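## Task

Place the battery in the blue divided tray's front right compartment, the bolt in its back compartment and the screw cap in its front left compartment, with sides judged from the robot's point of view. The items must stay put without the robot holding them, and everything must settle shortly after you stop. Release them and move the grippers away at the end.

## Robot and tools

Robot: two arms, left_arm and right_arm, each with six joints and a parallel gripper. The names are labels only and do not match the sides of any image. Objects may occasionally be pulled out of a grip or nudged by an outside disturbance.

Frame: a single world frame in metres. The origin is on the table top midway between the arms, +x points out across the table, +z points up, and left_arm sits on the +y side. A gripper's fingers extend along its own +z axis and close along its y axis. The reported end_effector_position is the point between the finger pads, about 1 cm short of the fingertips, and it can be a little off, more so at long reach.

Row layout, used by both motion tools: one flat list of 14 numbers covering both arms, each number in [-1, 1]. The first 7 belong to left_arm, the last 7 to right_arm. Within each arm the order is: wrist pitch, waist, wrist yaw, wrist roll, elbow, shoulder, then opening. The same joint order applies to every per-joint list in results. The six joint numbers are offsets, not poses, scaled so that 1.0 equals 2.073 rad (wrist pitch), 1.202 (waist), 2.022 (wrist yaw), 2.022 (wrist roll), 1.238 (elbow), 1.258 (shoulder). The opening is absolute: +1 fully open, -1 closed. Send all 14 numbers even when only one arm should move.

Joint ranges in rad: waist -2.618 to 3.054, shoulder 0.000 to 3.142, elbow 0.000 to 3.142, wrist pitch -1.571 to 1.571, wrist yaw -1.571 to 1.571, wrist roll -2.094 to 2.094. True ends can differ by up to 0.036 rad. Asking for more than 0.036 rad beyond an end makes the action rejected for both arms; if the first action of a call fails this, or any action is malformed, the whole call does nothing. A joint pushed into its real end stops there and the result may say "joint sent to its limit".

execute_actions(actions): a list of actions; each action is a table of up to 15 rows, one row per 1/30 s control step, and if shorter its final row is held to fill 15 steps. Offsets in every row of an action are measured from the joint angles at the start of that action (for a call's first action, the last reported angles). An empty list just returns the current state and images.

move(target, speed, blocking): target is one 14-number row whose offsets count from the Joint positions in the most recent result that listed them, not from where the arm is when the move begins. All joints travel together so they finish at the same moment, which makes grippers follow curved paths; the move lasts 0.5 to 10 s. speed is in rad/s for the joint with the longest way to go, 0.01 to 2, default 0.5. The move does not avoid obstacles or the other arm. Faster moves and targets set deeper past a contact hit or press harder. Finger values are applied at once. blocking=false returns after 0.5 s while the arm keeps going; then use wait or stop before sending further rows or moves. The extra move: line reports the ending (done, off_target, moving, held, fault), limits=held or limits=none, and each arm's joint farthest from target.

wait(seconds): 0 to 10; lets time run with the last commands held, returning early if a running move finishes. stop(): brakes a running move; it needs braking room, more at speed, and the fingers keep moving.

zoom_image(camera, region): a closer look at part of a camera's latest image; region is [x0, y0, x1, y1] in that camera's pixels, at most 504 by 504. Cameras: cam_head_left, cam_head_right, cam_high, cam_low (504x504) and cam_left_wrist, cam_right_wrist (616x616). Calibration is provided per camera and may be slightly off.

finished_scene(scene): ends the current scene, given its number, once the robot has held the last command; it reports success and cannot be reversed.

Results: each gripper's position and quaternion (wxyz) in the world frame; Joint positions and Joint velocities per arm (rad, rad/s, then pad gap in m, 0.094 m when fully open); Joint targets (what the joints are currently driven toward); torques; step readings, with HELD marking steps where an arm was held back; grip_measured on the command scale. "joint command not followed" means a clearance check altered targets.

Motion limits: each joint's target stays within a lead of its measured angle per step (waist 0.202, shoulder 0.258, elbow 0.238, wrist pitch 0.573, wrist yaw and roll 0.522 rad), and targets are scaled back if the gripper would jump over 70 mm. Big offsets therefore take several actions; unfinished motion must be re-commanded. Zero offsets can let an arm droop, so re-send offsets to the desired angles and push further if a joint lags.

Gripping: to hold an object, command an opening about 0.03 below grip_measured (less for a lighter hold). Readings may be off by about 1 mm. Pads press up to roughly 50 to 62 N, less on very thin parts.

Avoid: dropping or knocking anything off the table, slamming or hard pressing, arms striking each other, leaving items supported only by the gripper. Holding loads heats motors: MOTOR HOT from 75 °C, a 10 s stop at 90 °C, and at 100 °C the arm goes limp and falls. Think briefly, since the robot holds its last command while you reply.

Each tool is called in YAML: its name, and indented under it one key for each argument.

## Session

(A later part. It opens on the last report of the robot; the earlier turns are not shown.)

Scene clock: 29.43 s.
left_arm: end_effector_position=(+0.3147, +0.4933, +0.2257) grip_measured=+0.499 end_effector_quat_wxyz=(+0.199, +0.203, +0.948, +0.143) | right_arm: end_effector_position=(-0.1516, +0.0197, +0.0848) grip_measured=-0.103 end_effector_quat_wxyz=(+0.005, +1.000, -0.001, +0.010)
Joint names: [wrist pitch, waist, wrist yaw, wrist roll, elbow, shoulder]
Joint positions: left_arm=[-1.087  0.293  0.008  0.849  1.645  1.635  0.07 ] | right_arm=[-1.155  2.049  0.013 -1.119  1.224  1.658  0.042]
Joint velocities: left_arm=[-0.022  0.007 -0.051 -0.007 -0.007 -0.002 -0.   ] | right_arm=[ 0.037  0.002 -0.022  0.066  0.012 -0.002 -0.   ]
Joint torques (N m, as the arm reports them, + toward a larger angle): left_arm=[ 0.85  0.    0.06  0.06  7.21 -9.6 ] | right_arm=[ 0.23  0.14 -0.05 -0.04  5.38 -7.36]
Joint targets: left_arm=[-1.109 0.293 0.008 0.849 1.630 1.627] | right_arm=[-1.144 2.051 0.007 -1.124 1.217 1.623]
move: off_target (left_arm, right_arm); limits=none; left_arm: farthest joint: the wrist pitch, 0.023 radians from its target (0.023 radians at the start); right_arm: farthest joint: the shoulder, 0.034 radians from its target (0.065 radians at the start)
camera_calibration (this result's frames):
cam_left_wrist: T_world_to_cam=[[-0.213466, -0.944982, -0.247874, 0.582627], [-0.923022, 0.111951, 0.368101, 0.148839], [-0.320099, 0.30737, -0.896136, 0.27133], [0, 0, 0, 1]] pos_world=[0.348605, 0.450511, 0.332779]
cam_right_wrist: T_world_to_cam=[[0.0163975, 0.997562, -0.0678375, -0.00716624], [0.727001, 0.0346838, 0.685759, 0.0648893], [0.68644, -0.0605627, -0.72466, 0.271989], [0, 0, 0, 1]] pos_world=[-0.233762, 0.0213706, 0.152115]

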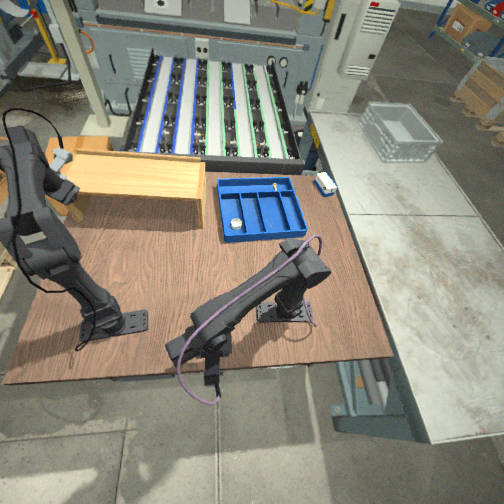

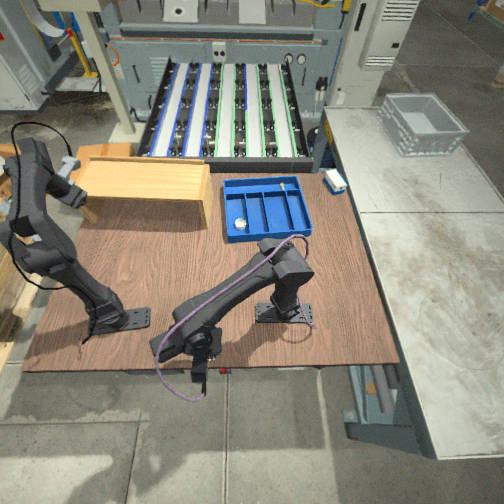

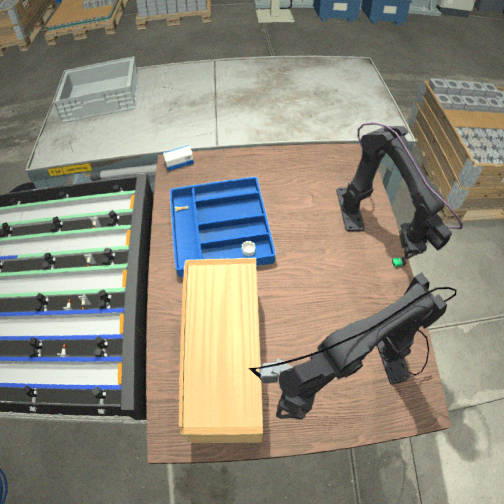

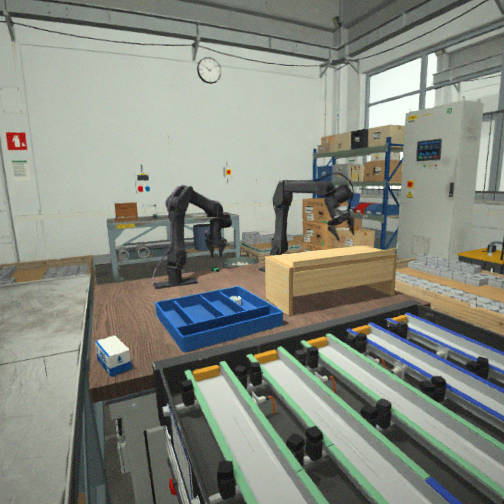

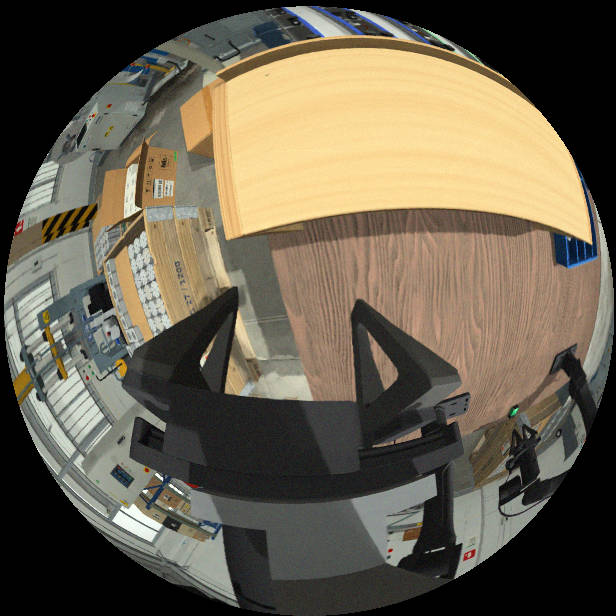

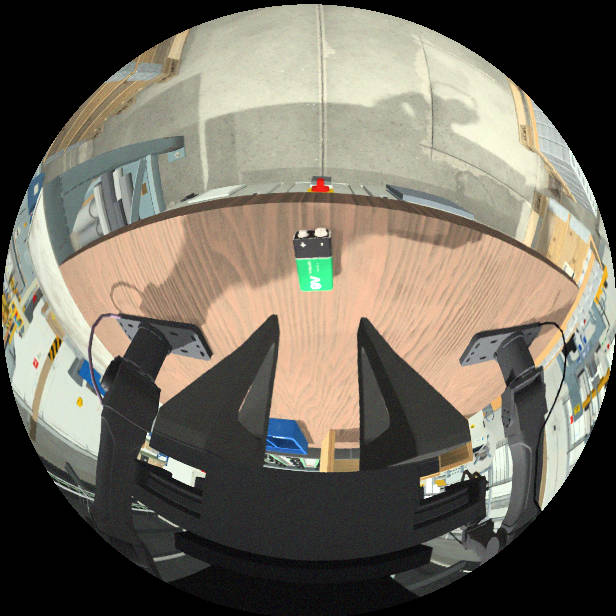

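move:
  target: [-0.011,0,0,0,-0.012,-0.006,0.5, 0.155,0.021,0,-0.025,-0.194,0.046,-0.1]
  speed: 0.4

Scene clock: 31.40 s.
left_arm: end_effector_position=(+0.3147, +0.4933, +0.2257) grip_measured=+0.499 end_effector_quat_wxyz=(+0.199, +0.203, +0.948, +0.143) | right_arm: end_effector_position=(-0.1537, +0.0137, +0.0143) grip_measured=-0.103 end_effector_quat_wxyz=(-0.004, +1.000, +0.030, +0.006)
Joint names: [wrist pitch, waist, wrist yaw, wrist roll, elbow, shoulder]
Joint positions: left_arm=[-1.087  0.293  0.008  0.849  1.645  1.635  0.07 ] | right_arm=[-0.846  2.065  0.013 -1.164  0.991  1.714  0.042]
Joint velocities: left_arm=[ 0.007 -0.007 -0.007 -0.022 -0.007  0.012  0.   ] | right_arm=[ 0.007  0.002 -0.11  -0.022  0.007 -0.027 -0.002]
Joint torques (N m, as the arm reports them, + toward a larger angle): left_arm=[ 0.88 -0.08  0.    0.01  7.28 -9.63] | right_arm=[ 0.29  0.77  0.   -0.03  5.01 -5.07]
Joint targets: left_arm=[-1.110 0.293 0.008 0.849 1.630 1.627] | right_arm=[-0.834 2.074 0.013 -1.169 0.984 1.716]
move: off_target (left_arm); limits=none; left_arm: farthest joint: the wrist pitch, 0.023 radians from its target (0.023 radians at the start); right_arm: farthest joint: the wrist pitch, 0.012 radians from its target (0.321 radians at the start)
camera_calibration (this result's frames):
cam_left_wrist: T_world_to_cam=[[-0.213466, -0.944982, -0.247874, 0.582627], [-0.923022, 0.111951, 0.368101, 0.148839], [-0.320099, 0.30737, -0.896136, 0.27133], [0, 0, 0, 1]] pos_world=[0.348605, 0.450511, 0.332779]
cam_right_wrist: T_world_to_cam=[[-0.0450336, 0.997701, -0.050652, -0.0156395], [0.729924, 0.0674792, 0.68019, 0.115063], [0.682044, -0.00634065, -0.731284, 0.220666], [0, 0, 0, 1]] pos_world=[-0.235195, 0.00923832, 0.0823124]

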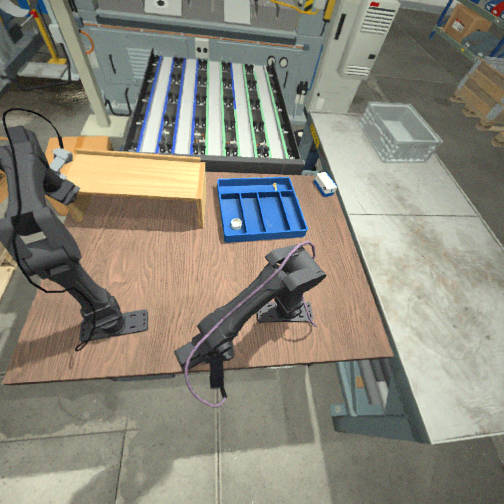

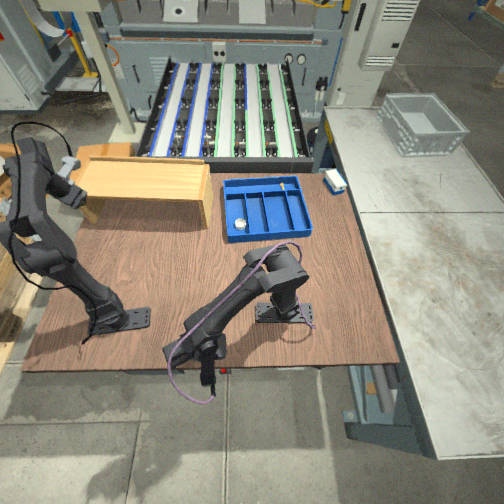

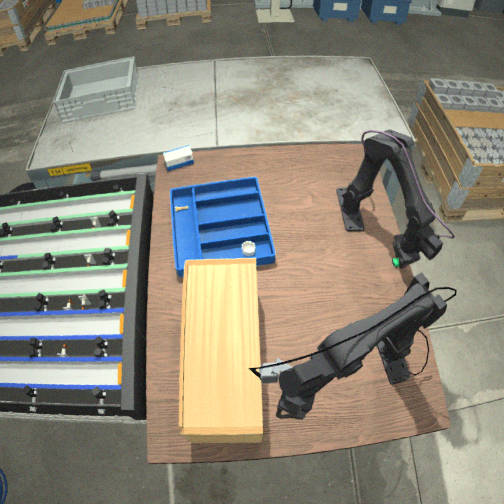

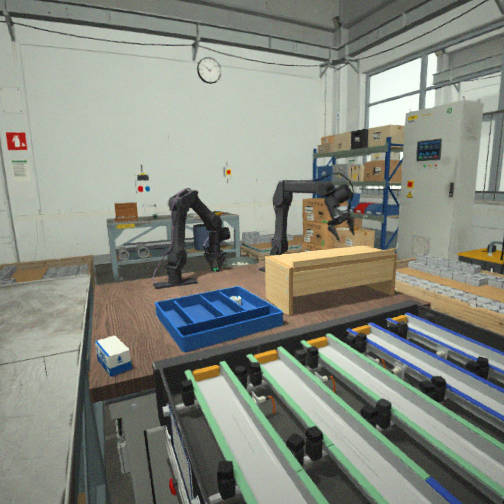

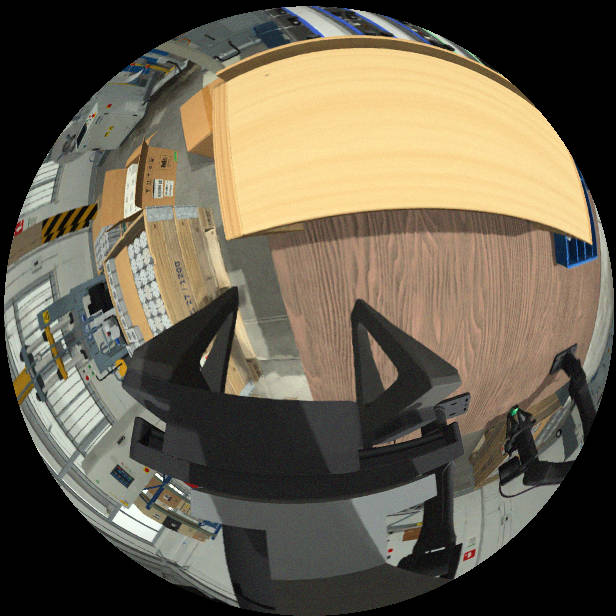

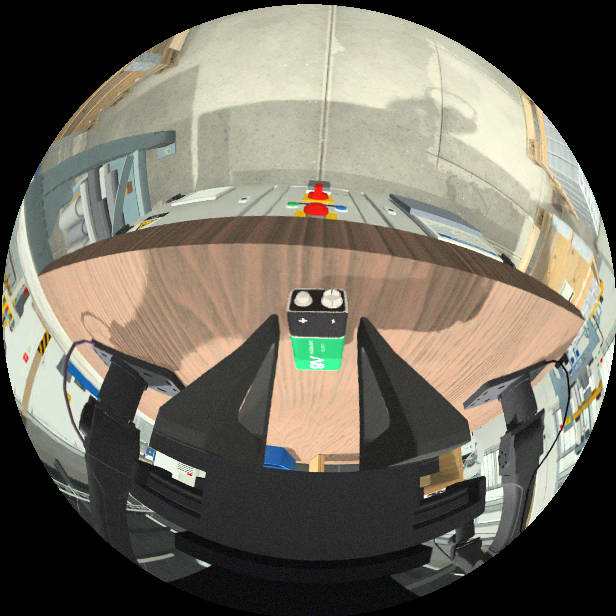

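execute_actions:
  actions:
    - [[-0.011,0,0,0,-0.012,-0.006,0.5, 0.006,0.007,0,0,-0.006,0.002,-0.5]]
    - [[0,0,0,0,0,0,0.5, 0,0,0,0,0,0,-0.5]]

Scene clock: 32.50 s.
left_arm: end_effector_position=(+0.3147, +0.4933, +0.2257) grip_measured=+0.499 end_effector_quat_wxyz=(+0.199, +0.203, +0.948, +0.143) | right_arm: end_effector_position=(-0.1539, +0.0140, +0.0143) grip_measured=-0.475 end_effector_quat_wxyz=(-0.004, +1.000, +0.030, +0.005)
Joint names: [wrist pitch, waist, wrist yaw, wrist roll, elbow, shoulder]
Joint positions: left_arm=[-1.087  0.293  0.008  0.849  1.645  1.635  0.07 ] | right_arm=[-0.844  2.065  0.013 -1.164  0.991  1.714  0.025]
Joint velocities: left_arm=[-0.037  0.002 -0.051 -0.037 -0.012 -0.017  0.   ] | right_arm=[-0.037  0.002  0.007  0.007 -0.002  0.012 -0.   ]
Joint torques (N m, as the arm reports them, + toward a larger angle): left_arm=[ 1.08  0.06  0.07  0.05  8.6  -9.03] | right_arm=[ 0.16 -0.01  0.    0.01  5.56 -5.16]
Joint targets: left_arm=[-1.087 0.293 0.008 0.849 1.645 1.635] | right_arm=[-0.844 2.065 0.013 -1.164 0.991 1.714]
Step readings (joint positions; steps 1 to 15: 1st action; 16 to 30: 2nd action):
0: left_arm=[-1.087 0.293 0.008 0.849 1.645 1.635] | right_arm=[-0.845 2.065 0.013 -1.164 0.991 1.714]
1: left_arm=[-1.087 0.293 0.008 0.849 1.645 1.635] | right_arm=[-0.845 2.065 0.013 -1.164 0.991 1.714]
2: left_arm=[-1.087 0.293 0.008 0.849 1.645 1.635] | right_arm=[-0.845 2.065 0.013 -1.164 0.991 1.714]
4: left_arm=[-1.087 0.293 0.008 0.849 1.645 1.635] | right_arm=[-0.844 2.065 0.013 -1.164 0.991 1.714]
8: left_arm=[-1.087 0.293 0.008 0.849 1.645 1.635] | right_arm=[-0.844 2.065 0.013 -1.164 0.991 1.714]
15: left_arm=[-1.087 0.293 0.008 0.849 1.645 1.635] | right_arm=[-0.844 2.065 0.013 -1.164 0.991 1.714]
16: left_arm=[-1.087 0.293 0.008 0.849 1.645 1.635] | right_arm=[-0.844 2.065 0.013 -1.164 0.991 1.714]
17: left_arm=[-1.087 0.293 0.008 0.849 1.645 1.635] | right_arm=[-0.844 2.065 0.013 -1.164 0.991 1.714]
19: left_arm=[-1.087 0.293 0.008 0.849 1.645 1.635] | right_arm=[-0.844 2.065 0.013 -1.164 0.991 1.714]
23: left_arm=[-1.087 0.293 0.008 0.849 1.645 1.635] | right_arm=[-0.844 2.065 0.013 -1.164 0.991 1.714]
30: Joint positions above
camera_calibration (this result's frames):
cam_left_wrist: T_world_to_cam=[[-0.213466, -0.944982, -0.247874, 0.582627], [-0.923022, 0.111951, 0.368101, 0.148839], [-0.320099, 0.30737, -0.896136, 0.27133], [0, 0, 0, 1]] pos_world=[0.348605, 0.450511, 0.332779]
cam_right_wrist: T_world_to_cam=[[-0.0450679, 0.997769, -0.0492611, -0.0160113], [0.73039, 0.0665524, 0.67978, 0.115255], [0.681542, -0.00534357, -0.73176, 0.2207], [0, 0, 0, 1]] pos_world=[-0.235319, 0.0094844, 0.0823628]

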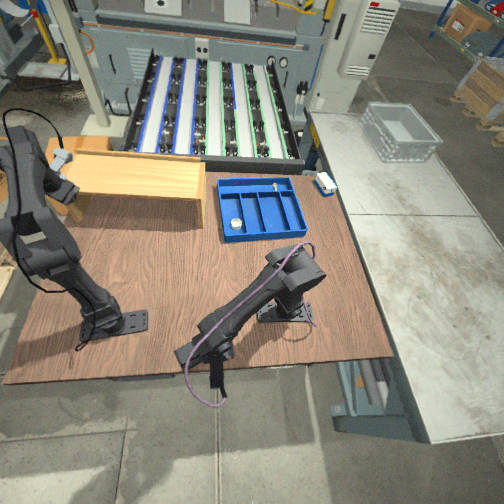

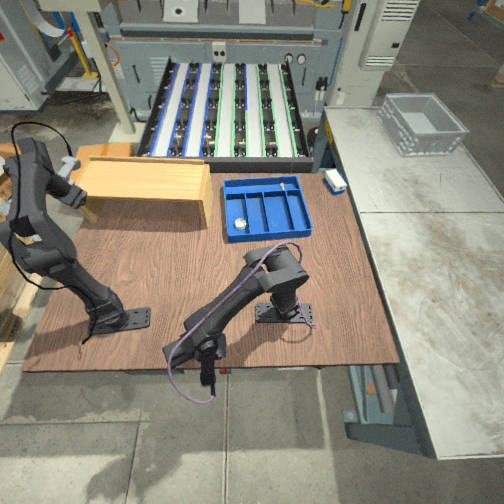

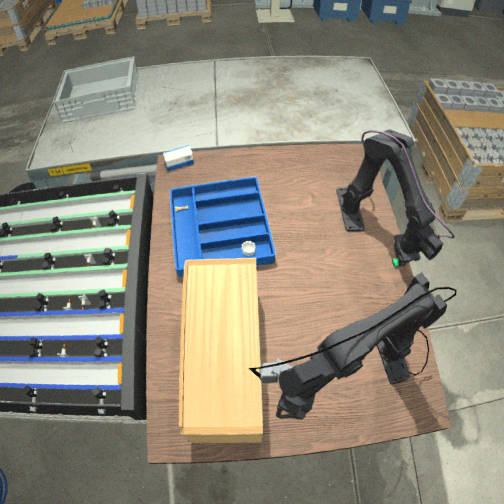

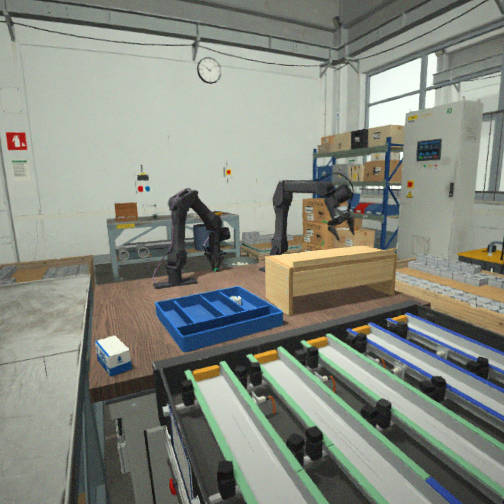

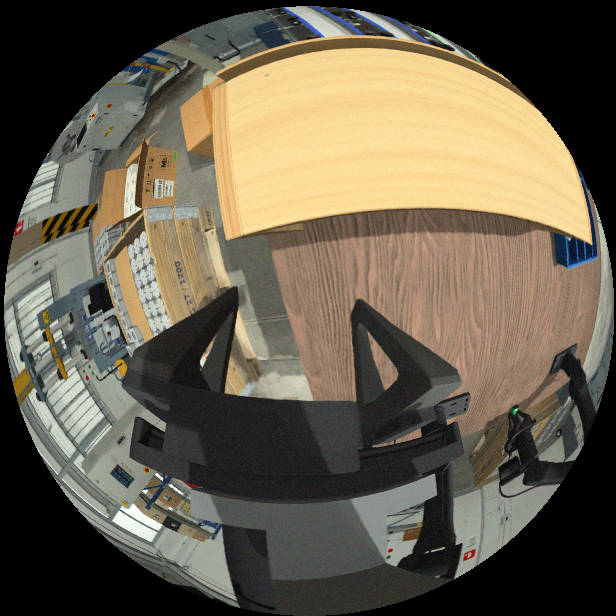

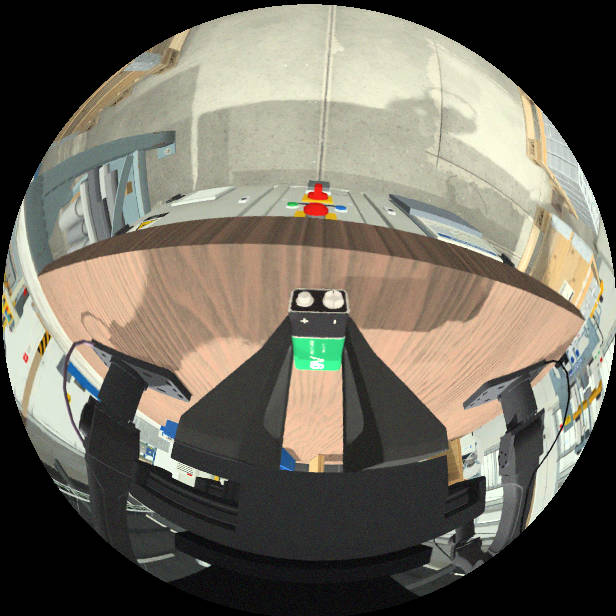

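move:
  target: [0,0,0,0,0.01,0,0.5, -0.263,-1.0,0,-0.19,0.512,0.068,-0.505]
  speed: 0.9

Scene clock: 35.27 s.
left_arm: end_effector_position=(+0.3147, +0.4933, +0.2257) grip_measured=+0.499 end_effector_quat_wxyz=(+0.199, +0.203, +0.948, +0.143) | right_arm: end_effector_position=(+0.1958, +0.0036, +0.1377) grip_measured=-0.475 end_effector_quat_wxyz=(+0.006, +0.927, -0.375, +0.009)
Joint names: [wrist pitch, waist, wrist yaw, wrist roll, elbow, shoulder]
Joint positions: left_arm=[-1.087  0.293  0.008  0.849  1.645  1.635  0.07 ] | right_arm=[-1.375  0.859  0.022 -1.542  1.596  1.796  0.025]
Joint velocities: left_arm=[-0.022 -0.007  0.051 -0.022 -0.002  0.007  0.001] | right_arm=[ 0.007 -0.012  0.007 -0.022 -0.012 -0.002  0.001]
Joint torques (N m, as the arm reports them, + toward a larger angle): left_arm=[ 1.1  -0.14  0.04  0.06  9.7  -9.04] | right_arm=[-0.06  0.25 -0.07 -0.03  8.66 -5.95]
Joint targets: left_arm=[-1.087 0.293 0.008 0.849 1.657 1.635] | right_arm=[-1.390 0.863 0.013 -1.548 1.624 1.800]
move: off_target (right_arm); limits=none; left_arm: farthest joint: the elbow, 0.013 radians from its target (0.013 radians at the start); right_arm: farthest joint: the elbow, 0.029 radians from its target (0.634 radians at the start)
camera_calibration (this result's frames):
cam_left_wrist: T_world_to_cam=[[-0.213466, -0.944982, -0.247874, 0.582627], [-0.923022, 0.111951, 0.368101, 0.148839], [-0.320099, 0.30737, -0.896136, 0.27133], [0, 0, 0, 1]] pos_world=[0.348605, 0.450511, 0.332779]
cam_right_wrist: T_world_to_cam=[[0.703792, 0.707811, -0.0606659, -0.127771], [0.543626, -0.481624, 0.687393, -0.185911], [0.457326, -0.516761, -0.723748, 0.117203], [0, 0, 0, 1]] pos_world=[0.137391, 0.0614646, 0.204868]

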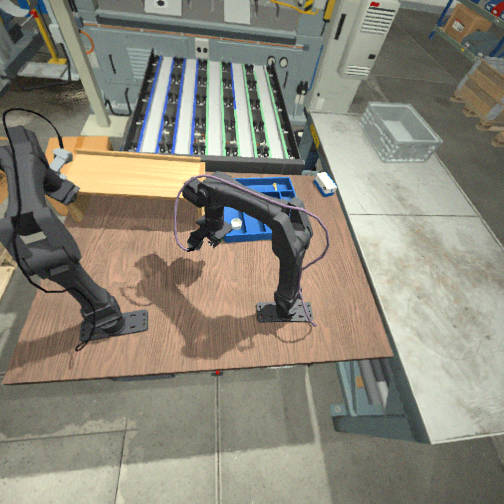

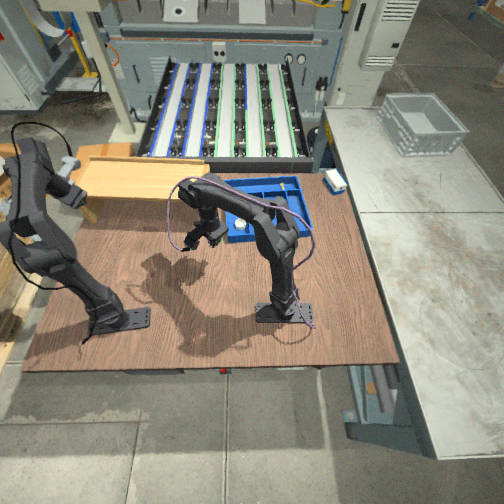

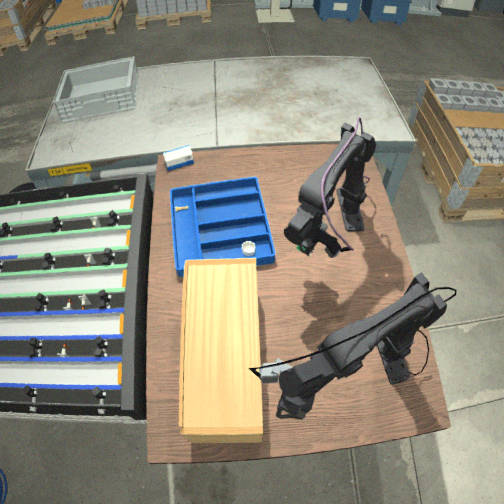

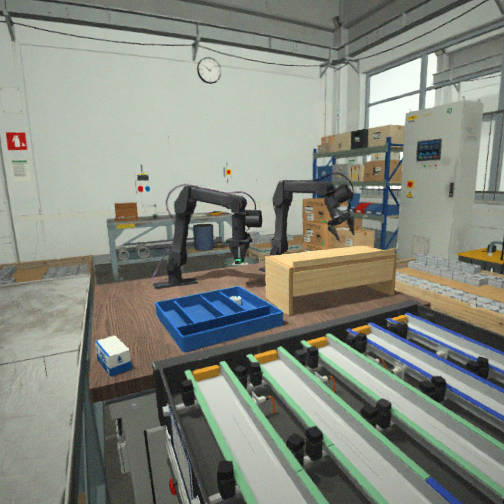

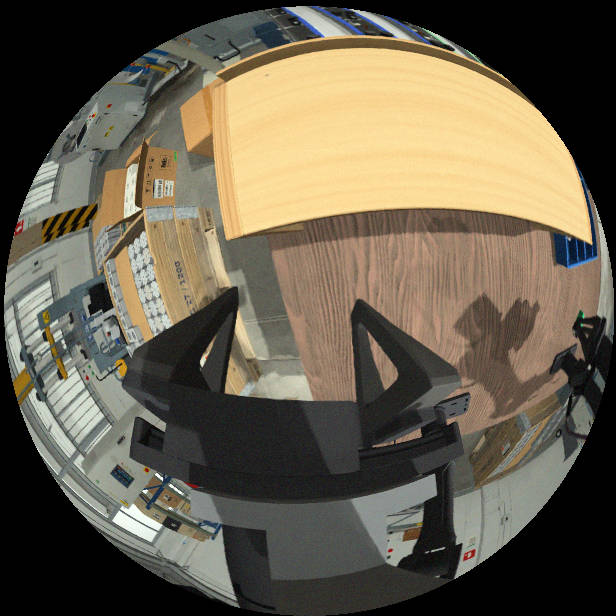

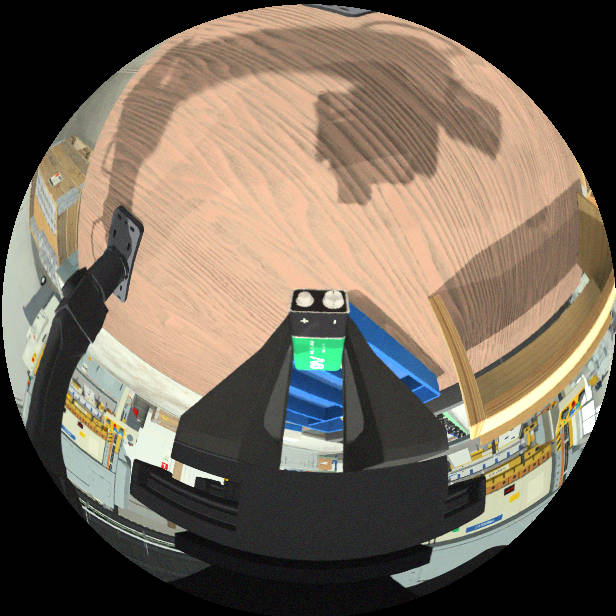

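move:
  target: [0,0,0,0,0.01,0,0.5, -0.042,-0.893,0,-0.202,0.488,0.392,-0.505]
  speed: 0.9

Scene clock: 37.40 s.
left_arm: end_effector_position=(+0.3147, +0.4933, +0.2257) grip_measured=+0.499 end_effector_quat_wxyz=(+0.199, +0.203, +0.948, +0.143) | right_arm: end_effector_position=(+0.4024, -0.3521, +0.0951) grip_measured=-0.474 end_effector_quat_wxyz=(+0.015, +0.750, -0.661, +0.006)
Joint names: [wrist pitch, waist, wrist yaw, wrist roll, elbow, shoulder]
Joint positions: left_arm=[-1.087  0.293  0.008  0.849  1.645  1.635  0.07 ] | right_arm=[-1.444 -0.22   0.031 -1.945  2.17   2.299  0.025]
Joint velocities: left_arm=[ 0.037 -0.002 -0.037  0.022 -0.012 -0.007 -0.   ] | right_arm=[ 0.037 -0.007  0.051  0.007  0.007 -0.002  0.   ]
Joint torques (N m, as the arm reports them, + toward a larger angle): left_arm=[ 1.13 -0.01  0.03  0.03  9.72 -9.02] | right_arm=[ -0.02   0.82  -0.1   -0.01   8.81 -10.42]
Joint targets: left_arm=[-1.087 0.293 0.008 0.849 1.657 1.635] | right_arm=[-1.462 -0.214 0.021 -1.951 2.200 2.289]
move: off_target (right_arm); limits=none; left_arm: farthest joint: the elbow, 0.013 radians from its target (0.013 radians at the start); right_arm: farthest joint: the elbow, 0.030 radians from its target (0.604 radians at the start)
camera_calibration (this result's frames):
cam_left_wrist: T_world_to_cam=[[-0.213466, -0.944982, -0.247874, 0.582627], [-0.923022, 0.111951, 0.368101, 0.148839], [-0.320099, 0.30737, -0.896136, 0.27133], [0, 0, 0, 1]] pos_world=[0.348605, 0.450511, 0.332779]
cam_right_wrist: T_world_to_cam=[[0.991388, 0.110062, -0.070964, -0.349207], [0.128403, -0.710475, 0.691909, -0.354192], [0.0257346, -0.695062, -0.718489, -0.0814504], [0, 0, 0, 1]] pos_world=[0.393775, -0.269823, 0.161766]

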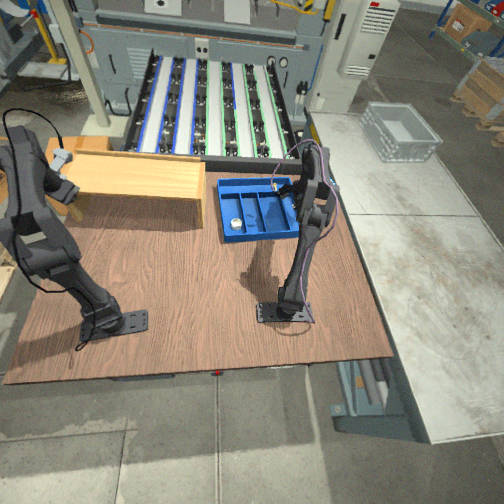

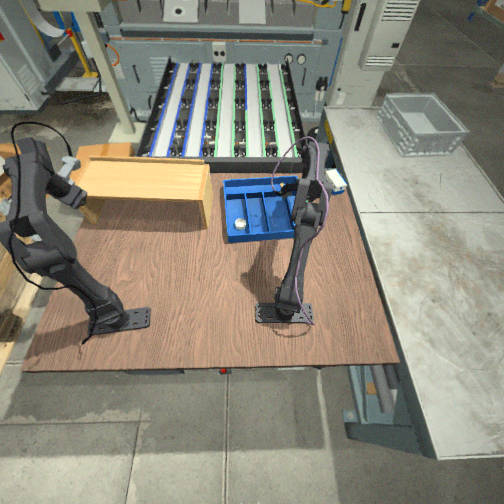

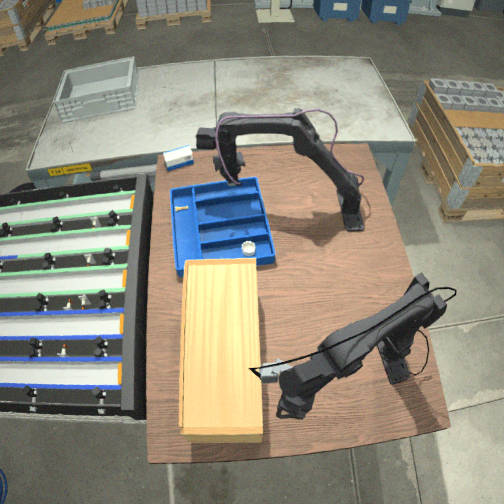

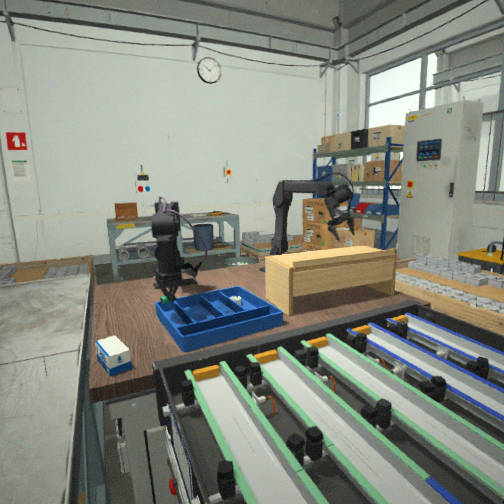

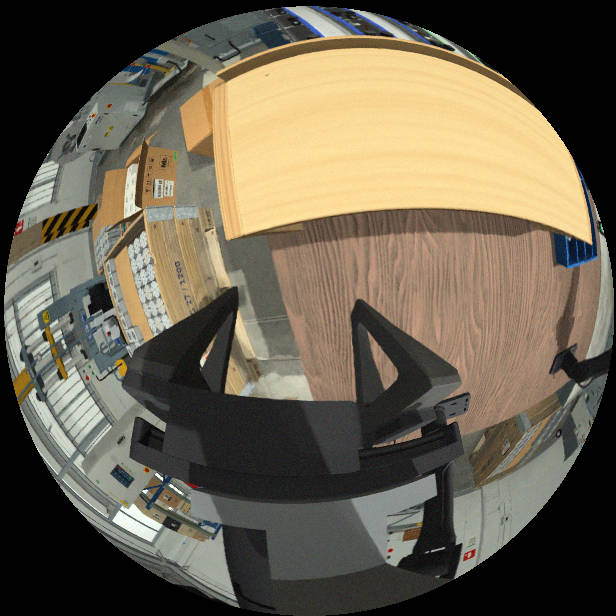

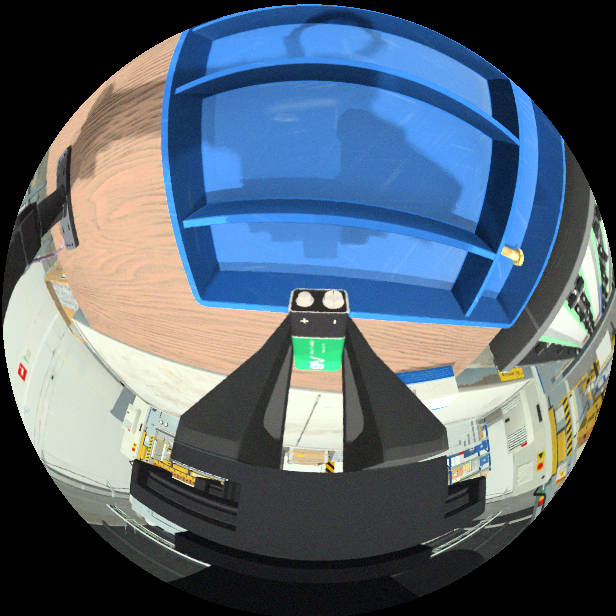

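zoom_image:
  camera: "cam_right_wrist"
  region: [150, 150, 550, 400]

Region (150, 150, 550, 400) of cam_right_wrist's 616x616 image, scaled by 1.260, with more detail than that image has; it fills the top 315 rows of this view, and the rest is white.

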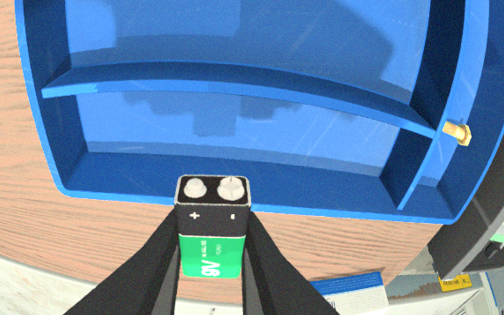

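move:
  target: [0,0,0,0,0.01,0,0.5, 0.0574,0.0275,0,0,-0.089,-0.008,-0.505]
  speed: 0.3

Scene clock: 39.27 s.
left_arm: end_effector_position=(+0.3148, +0.4934, +0.2257) grip_measured=+0.499 end_effector_quat_wxyz=(+0.199, +0.203, +0.948, +0.143) | right_arm: end_effector_position=(+0.4091, -0.3409, +0.0689) grip_measured=-0.474 end_effector_quat_wxyz=(+0.012, +0.759, -0.651, +0.010)
Joint names: [wrist pitch, waist, wrist yaw, wrist roll, elbow, shoulder]
Joint positions: left_arm=[-1.086  0.293  0.008  0.849  1.645  1.635  0.07 ] | right_arm=[-1.33  -0.193  0.031 -1.945  2.066  2.299  0.025]
Joint velocities: left_arm=[ 0.022 -0.012  0.037 -0.007 -0.017  0.002 -0.001] | right_arm=[-0.007 -0.007 -0.139  0.007 -0.012 -0.002  0.   ]
Joint torques (N m, as the arm reports them, + toward a larger angle): left_arm=[ 1.08  0.04 -0.03  0.09  9.97 -8.81] | right_arm=[  0.21   0.57   0.11   0.02   5.58 -10.49]
Joint targets: left_arm=[-1.087 0.293 0.008 0.849 1.657 1.635] | right_arm=[-1.325 -0.187 0.032 -1.945 2.060 2.289]
move: done; limits=none; left_arm: farthest joint: the elbow, 0.013 radians from its target (0.013 radians at the start); right_arm: farthest joint: the shoulder, 0.010 radians from its target (0.010 radians at the start)
camera_calibration (this result's frames):
cam_left_wrist: T_world_to_cam=[[-0.21338, -0.944942, -0.248098, 0.582692], [-0.923149, 0.111893, 0.367798, 0.149026], [-0.319788, 0.307512, -0.896199, 0.27123], [0, 0, 0, 1]] pos_world=[0.348644, 0.450529, 0.332829]
cam_right_wrist: T_world_to_cam=[[0.988491, 0.137918, -0.0621662, -0.348878], [0.142115, -0.705701, 0.694111, -0.333112], [0.0518599, -0.694957, -0.717179, -0.103433], [0, 0, 0, 1]] pos_world=[0.397567, -0.258842, 0.135349]

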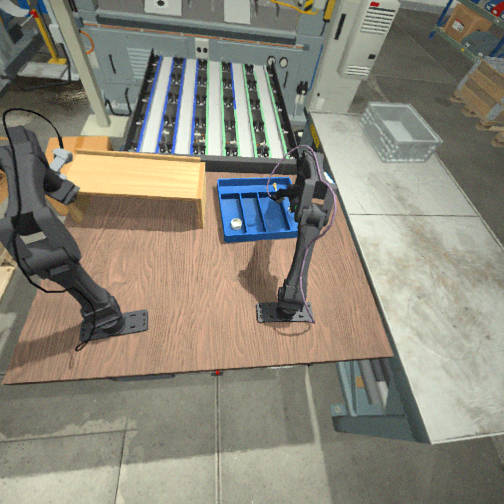

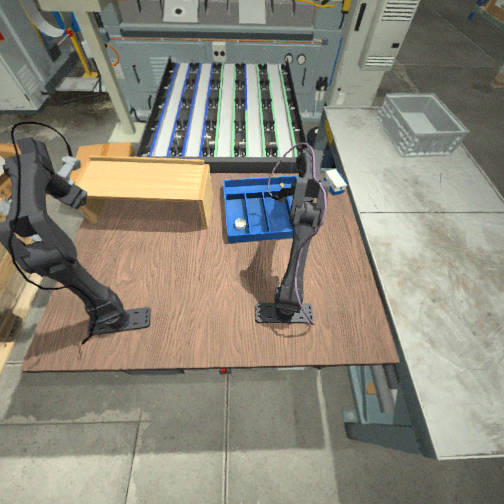

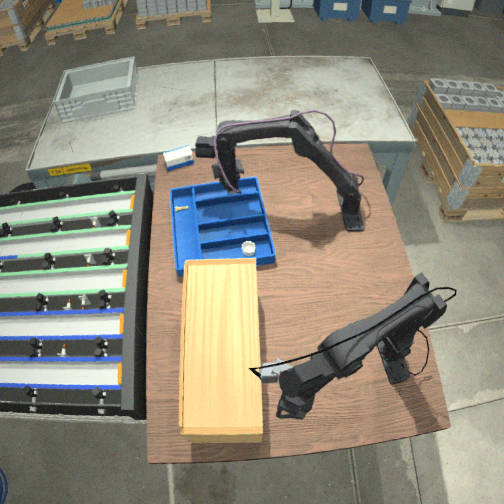

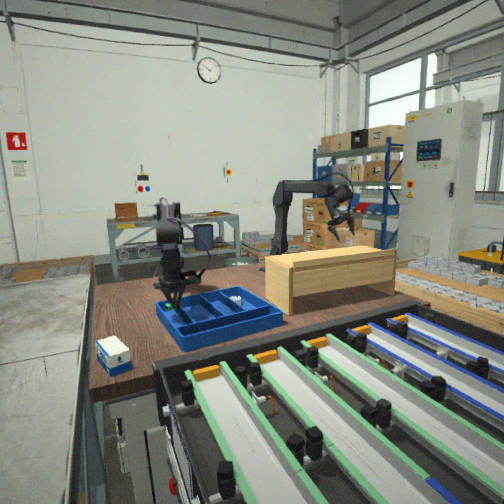

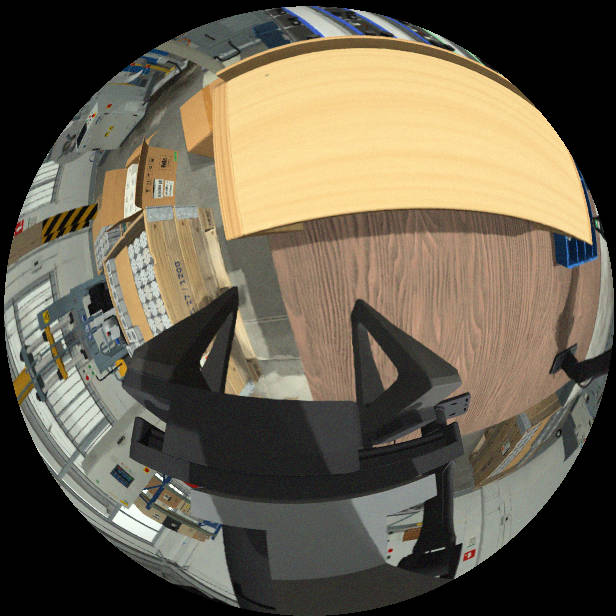

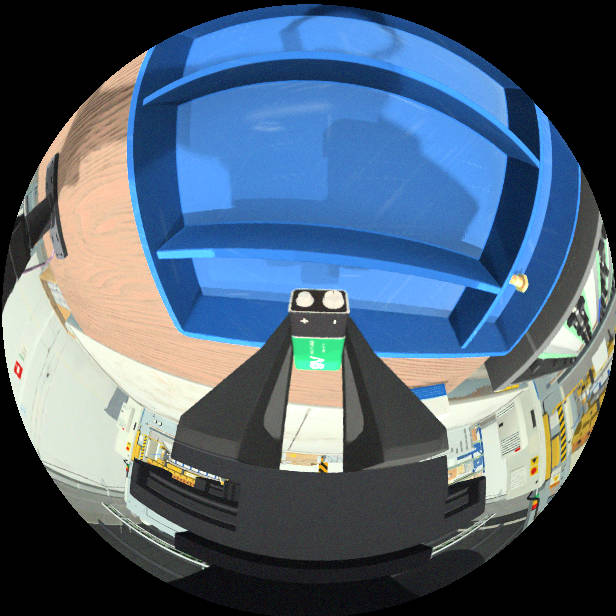

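zoom_image:
  camera: "cam_right_wrist"
  region: [150, 180, 550, 420]

Region (150, 180, 550, 420) of cam_right_wrist's 616x616 image, scaled by 1.260, with more detail than that image has; it fills the top 302 rows of this view, and the rest is white.

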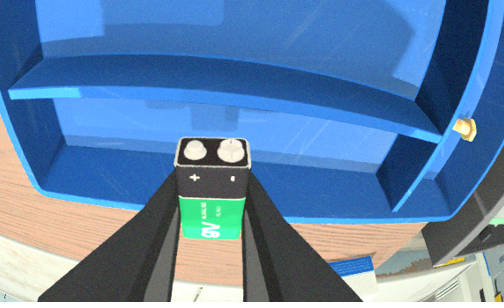

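move:
  target: [0,0,0,0,0.01,0,0.5, 0.089,0.005,0,0,-0.156,-0.008,-0.505]
  speed: 0.3

Scene clock: 41.77 s.
left_arm: end_effector_position=(+0.3148, +0.4934, +0.2257) grip_measured=+0.499 end_effector_quat_wxyz=(+0.199, +0.203, +0.948, +0.143) | right_arm: end_effector_position=(+0.3995, -0.3334, +0.0235) grip_measured=-0.474 end_effector_quat_wxyz=(+0.016, +0.762, -0.647, -0.006)
Joint names: [wrist pitch, waist, wrist yaw, wrist roll, elbow, shoulder]
Joint positions: left_arm=[-1.086  0.293  0.008  0.849  1.645  1.635  0.07 ] | right_arm=[-1.184 -0.184  0.023 -1.945  1.89   2.303  0.025]
Joint velocities: left_arm=[ 0.066 -0.002  0.007  0.007  0.022 -0.012 -0.   ] | right_arm=[ 0.051 -0.017 -0.022  0.022 -0.002 -0.012  0.001]
Joint torques (N m, as the arm reports them, + toward a larger angle): left_arm=[ 1.07  0.15  0.04  0.01  9.61 -8.93] | right_arm=[  0.51  -0.37   0.07   0.     4.47 -10.61]
Joint targets: left_arm=[-1.087 0.293 0.008 0.849 1.657 1.635] | right_arm=[-1.146 -0.187 0.031 -1.945 1.873 2.289]
move: off_target (right_arm); limits=none; left_arm: farthest joint: the elbow, 0.013 radians from its target (0.013 radians at the start); right_arm: farthest joint: the wrist pitch, 0.038 radians from its target (0.188 radians at the start)
camera_calibration (this result's frames):
cam_left_wrist: T_world_to_cam=[[-0.21338, -0.944942, -0.248098, 0.582692], [-0.923149, 0.111893, 0.367798, 0.149026], [-0.319788, 0.307512, -0.896199, 0.27123], [0, 0, 0, 1]] pos_world=[0.348644, 0.450529, 0.332829]
cam_right_wrist: T_world_to_cam=[[0.985, 0.147591, -0.089393, -0.337992], [0.168665, -0.714186, 0.679331, -0.308058], [0.0364202, -0.684219, -0.728367, -0.120267], [0, 0, 0, 1]] pos_world=[0.389261, -0.252414, 0.0914609]

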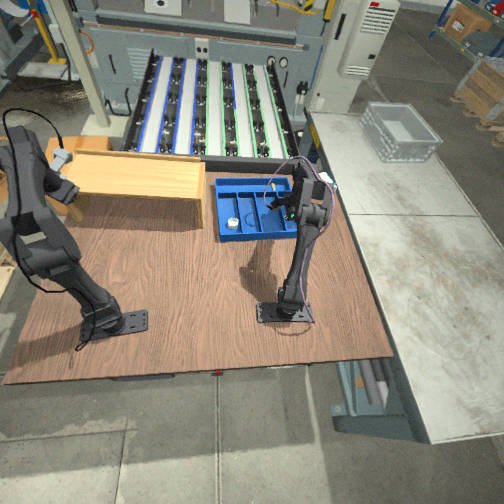

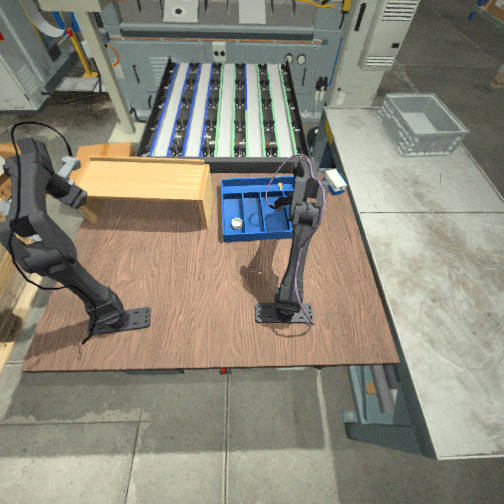

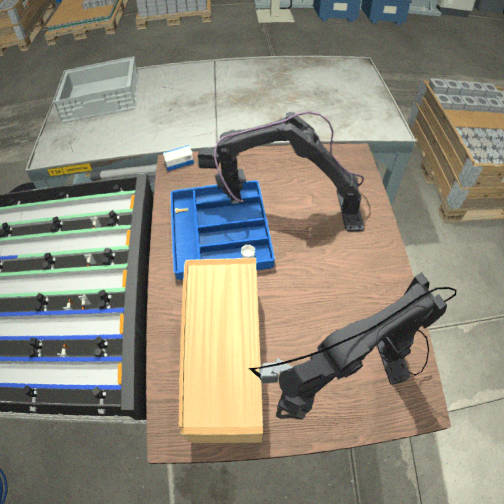

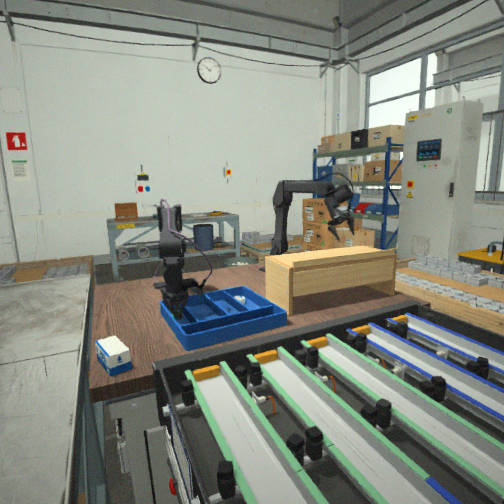

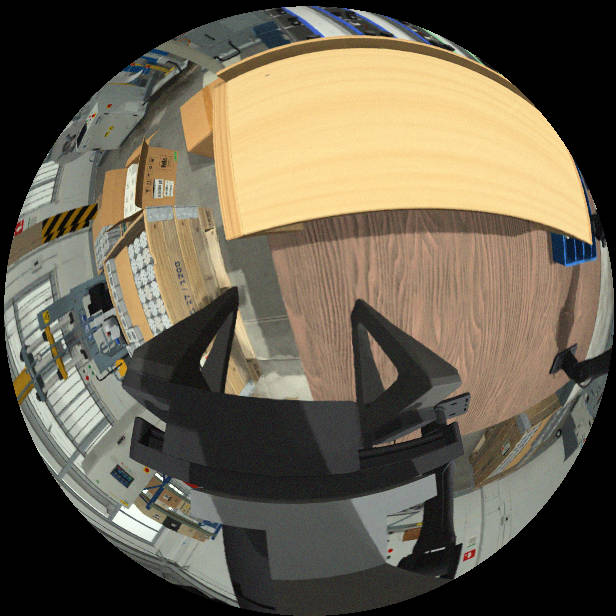

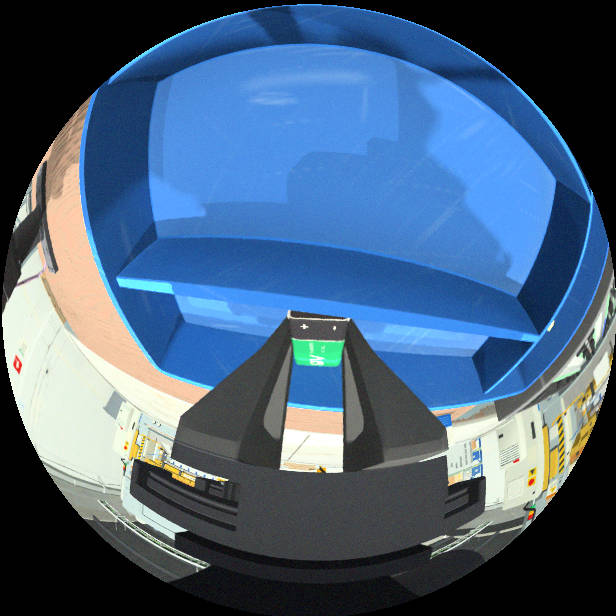

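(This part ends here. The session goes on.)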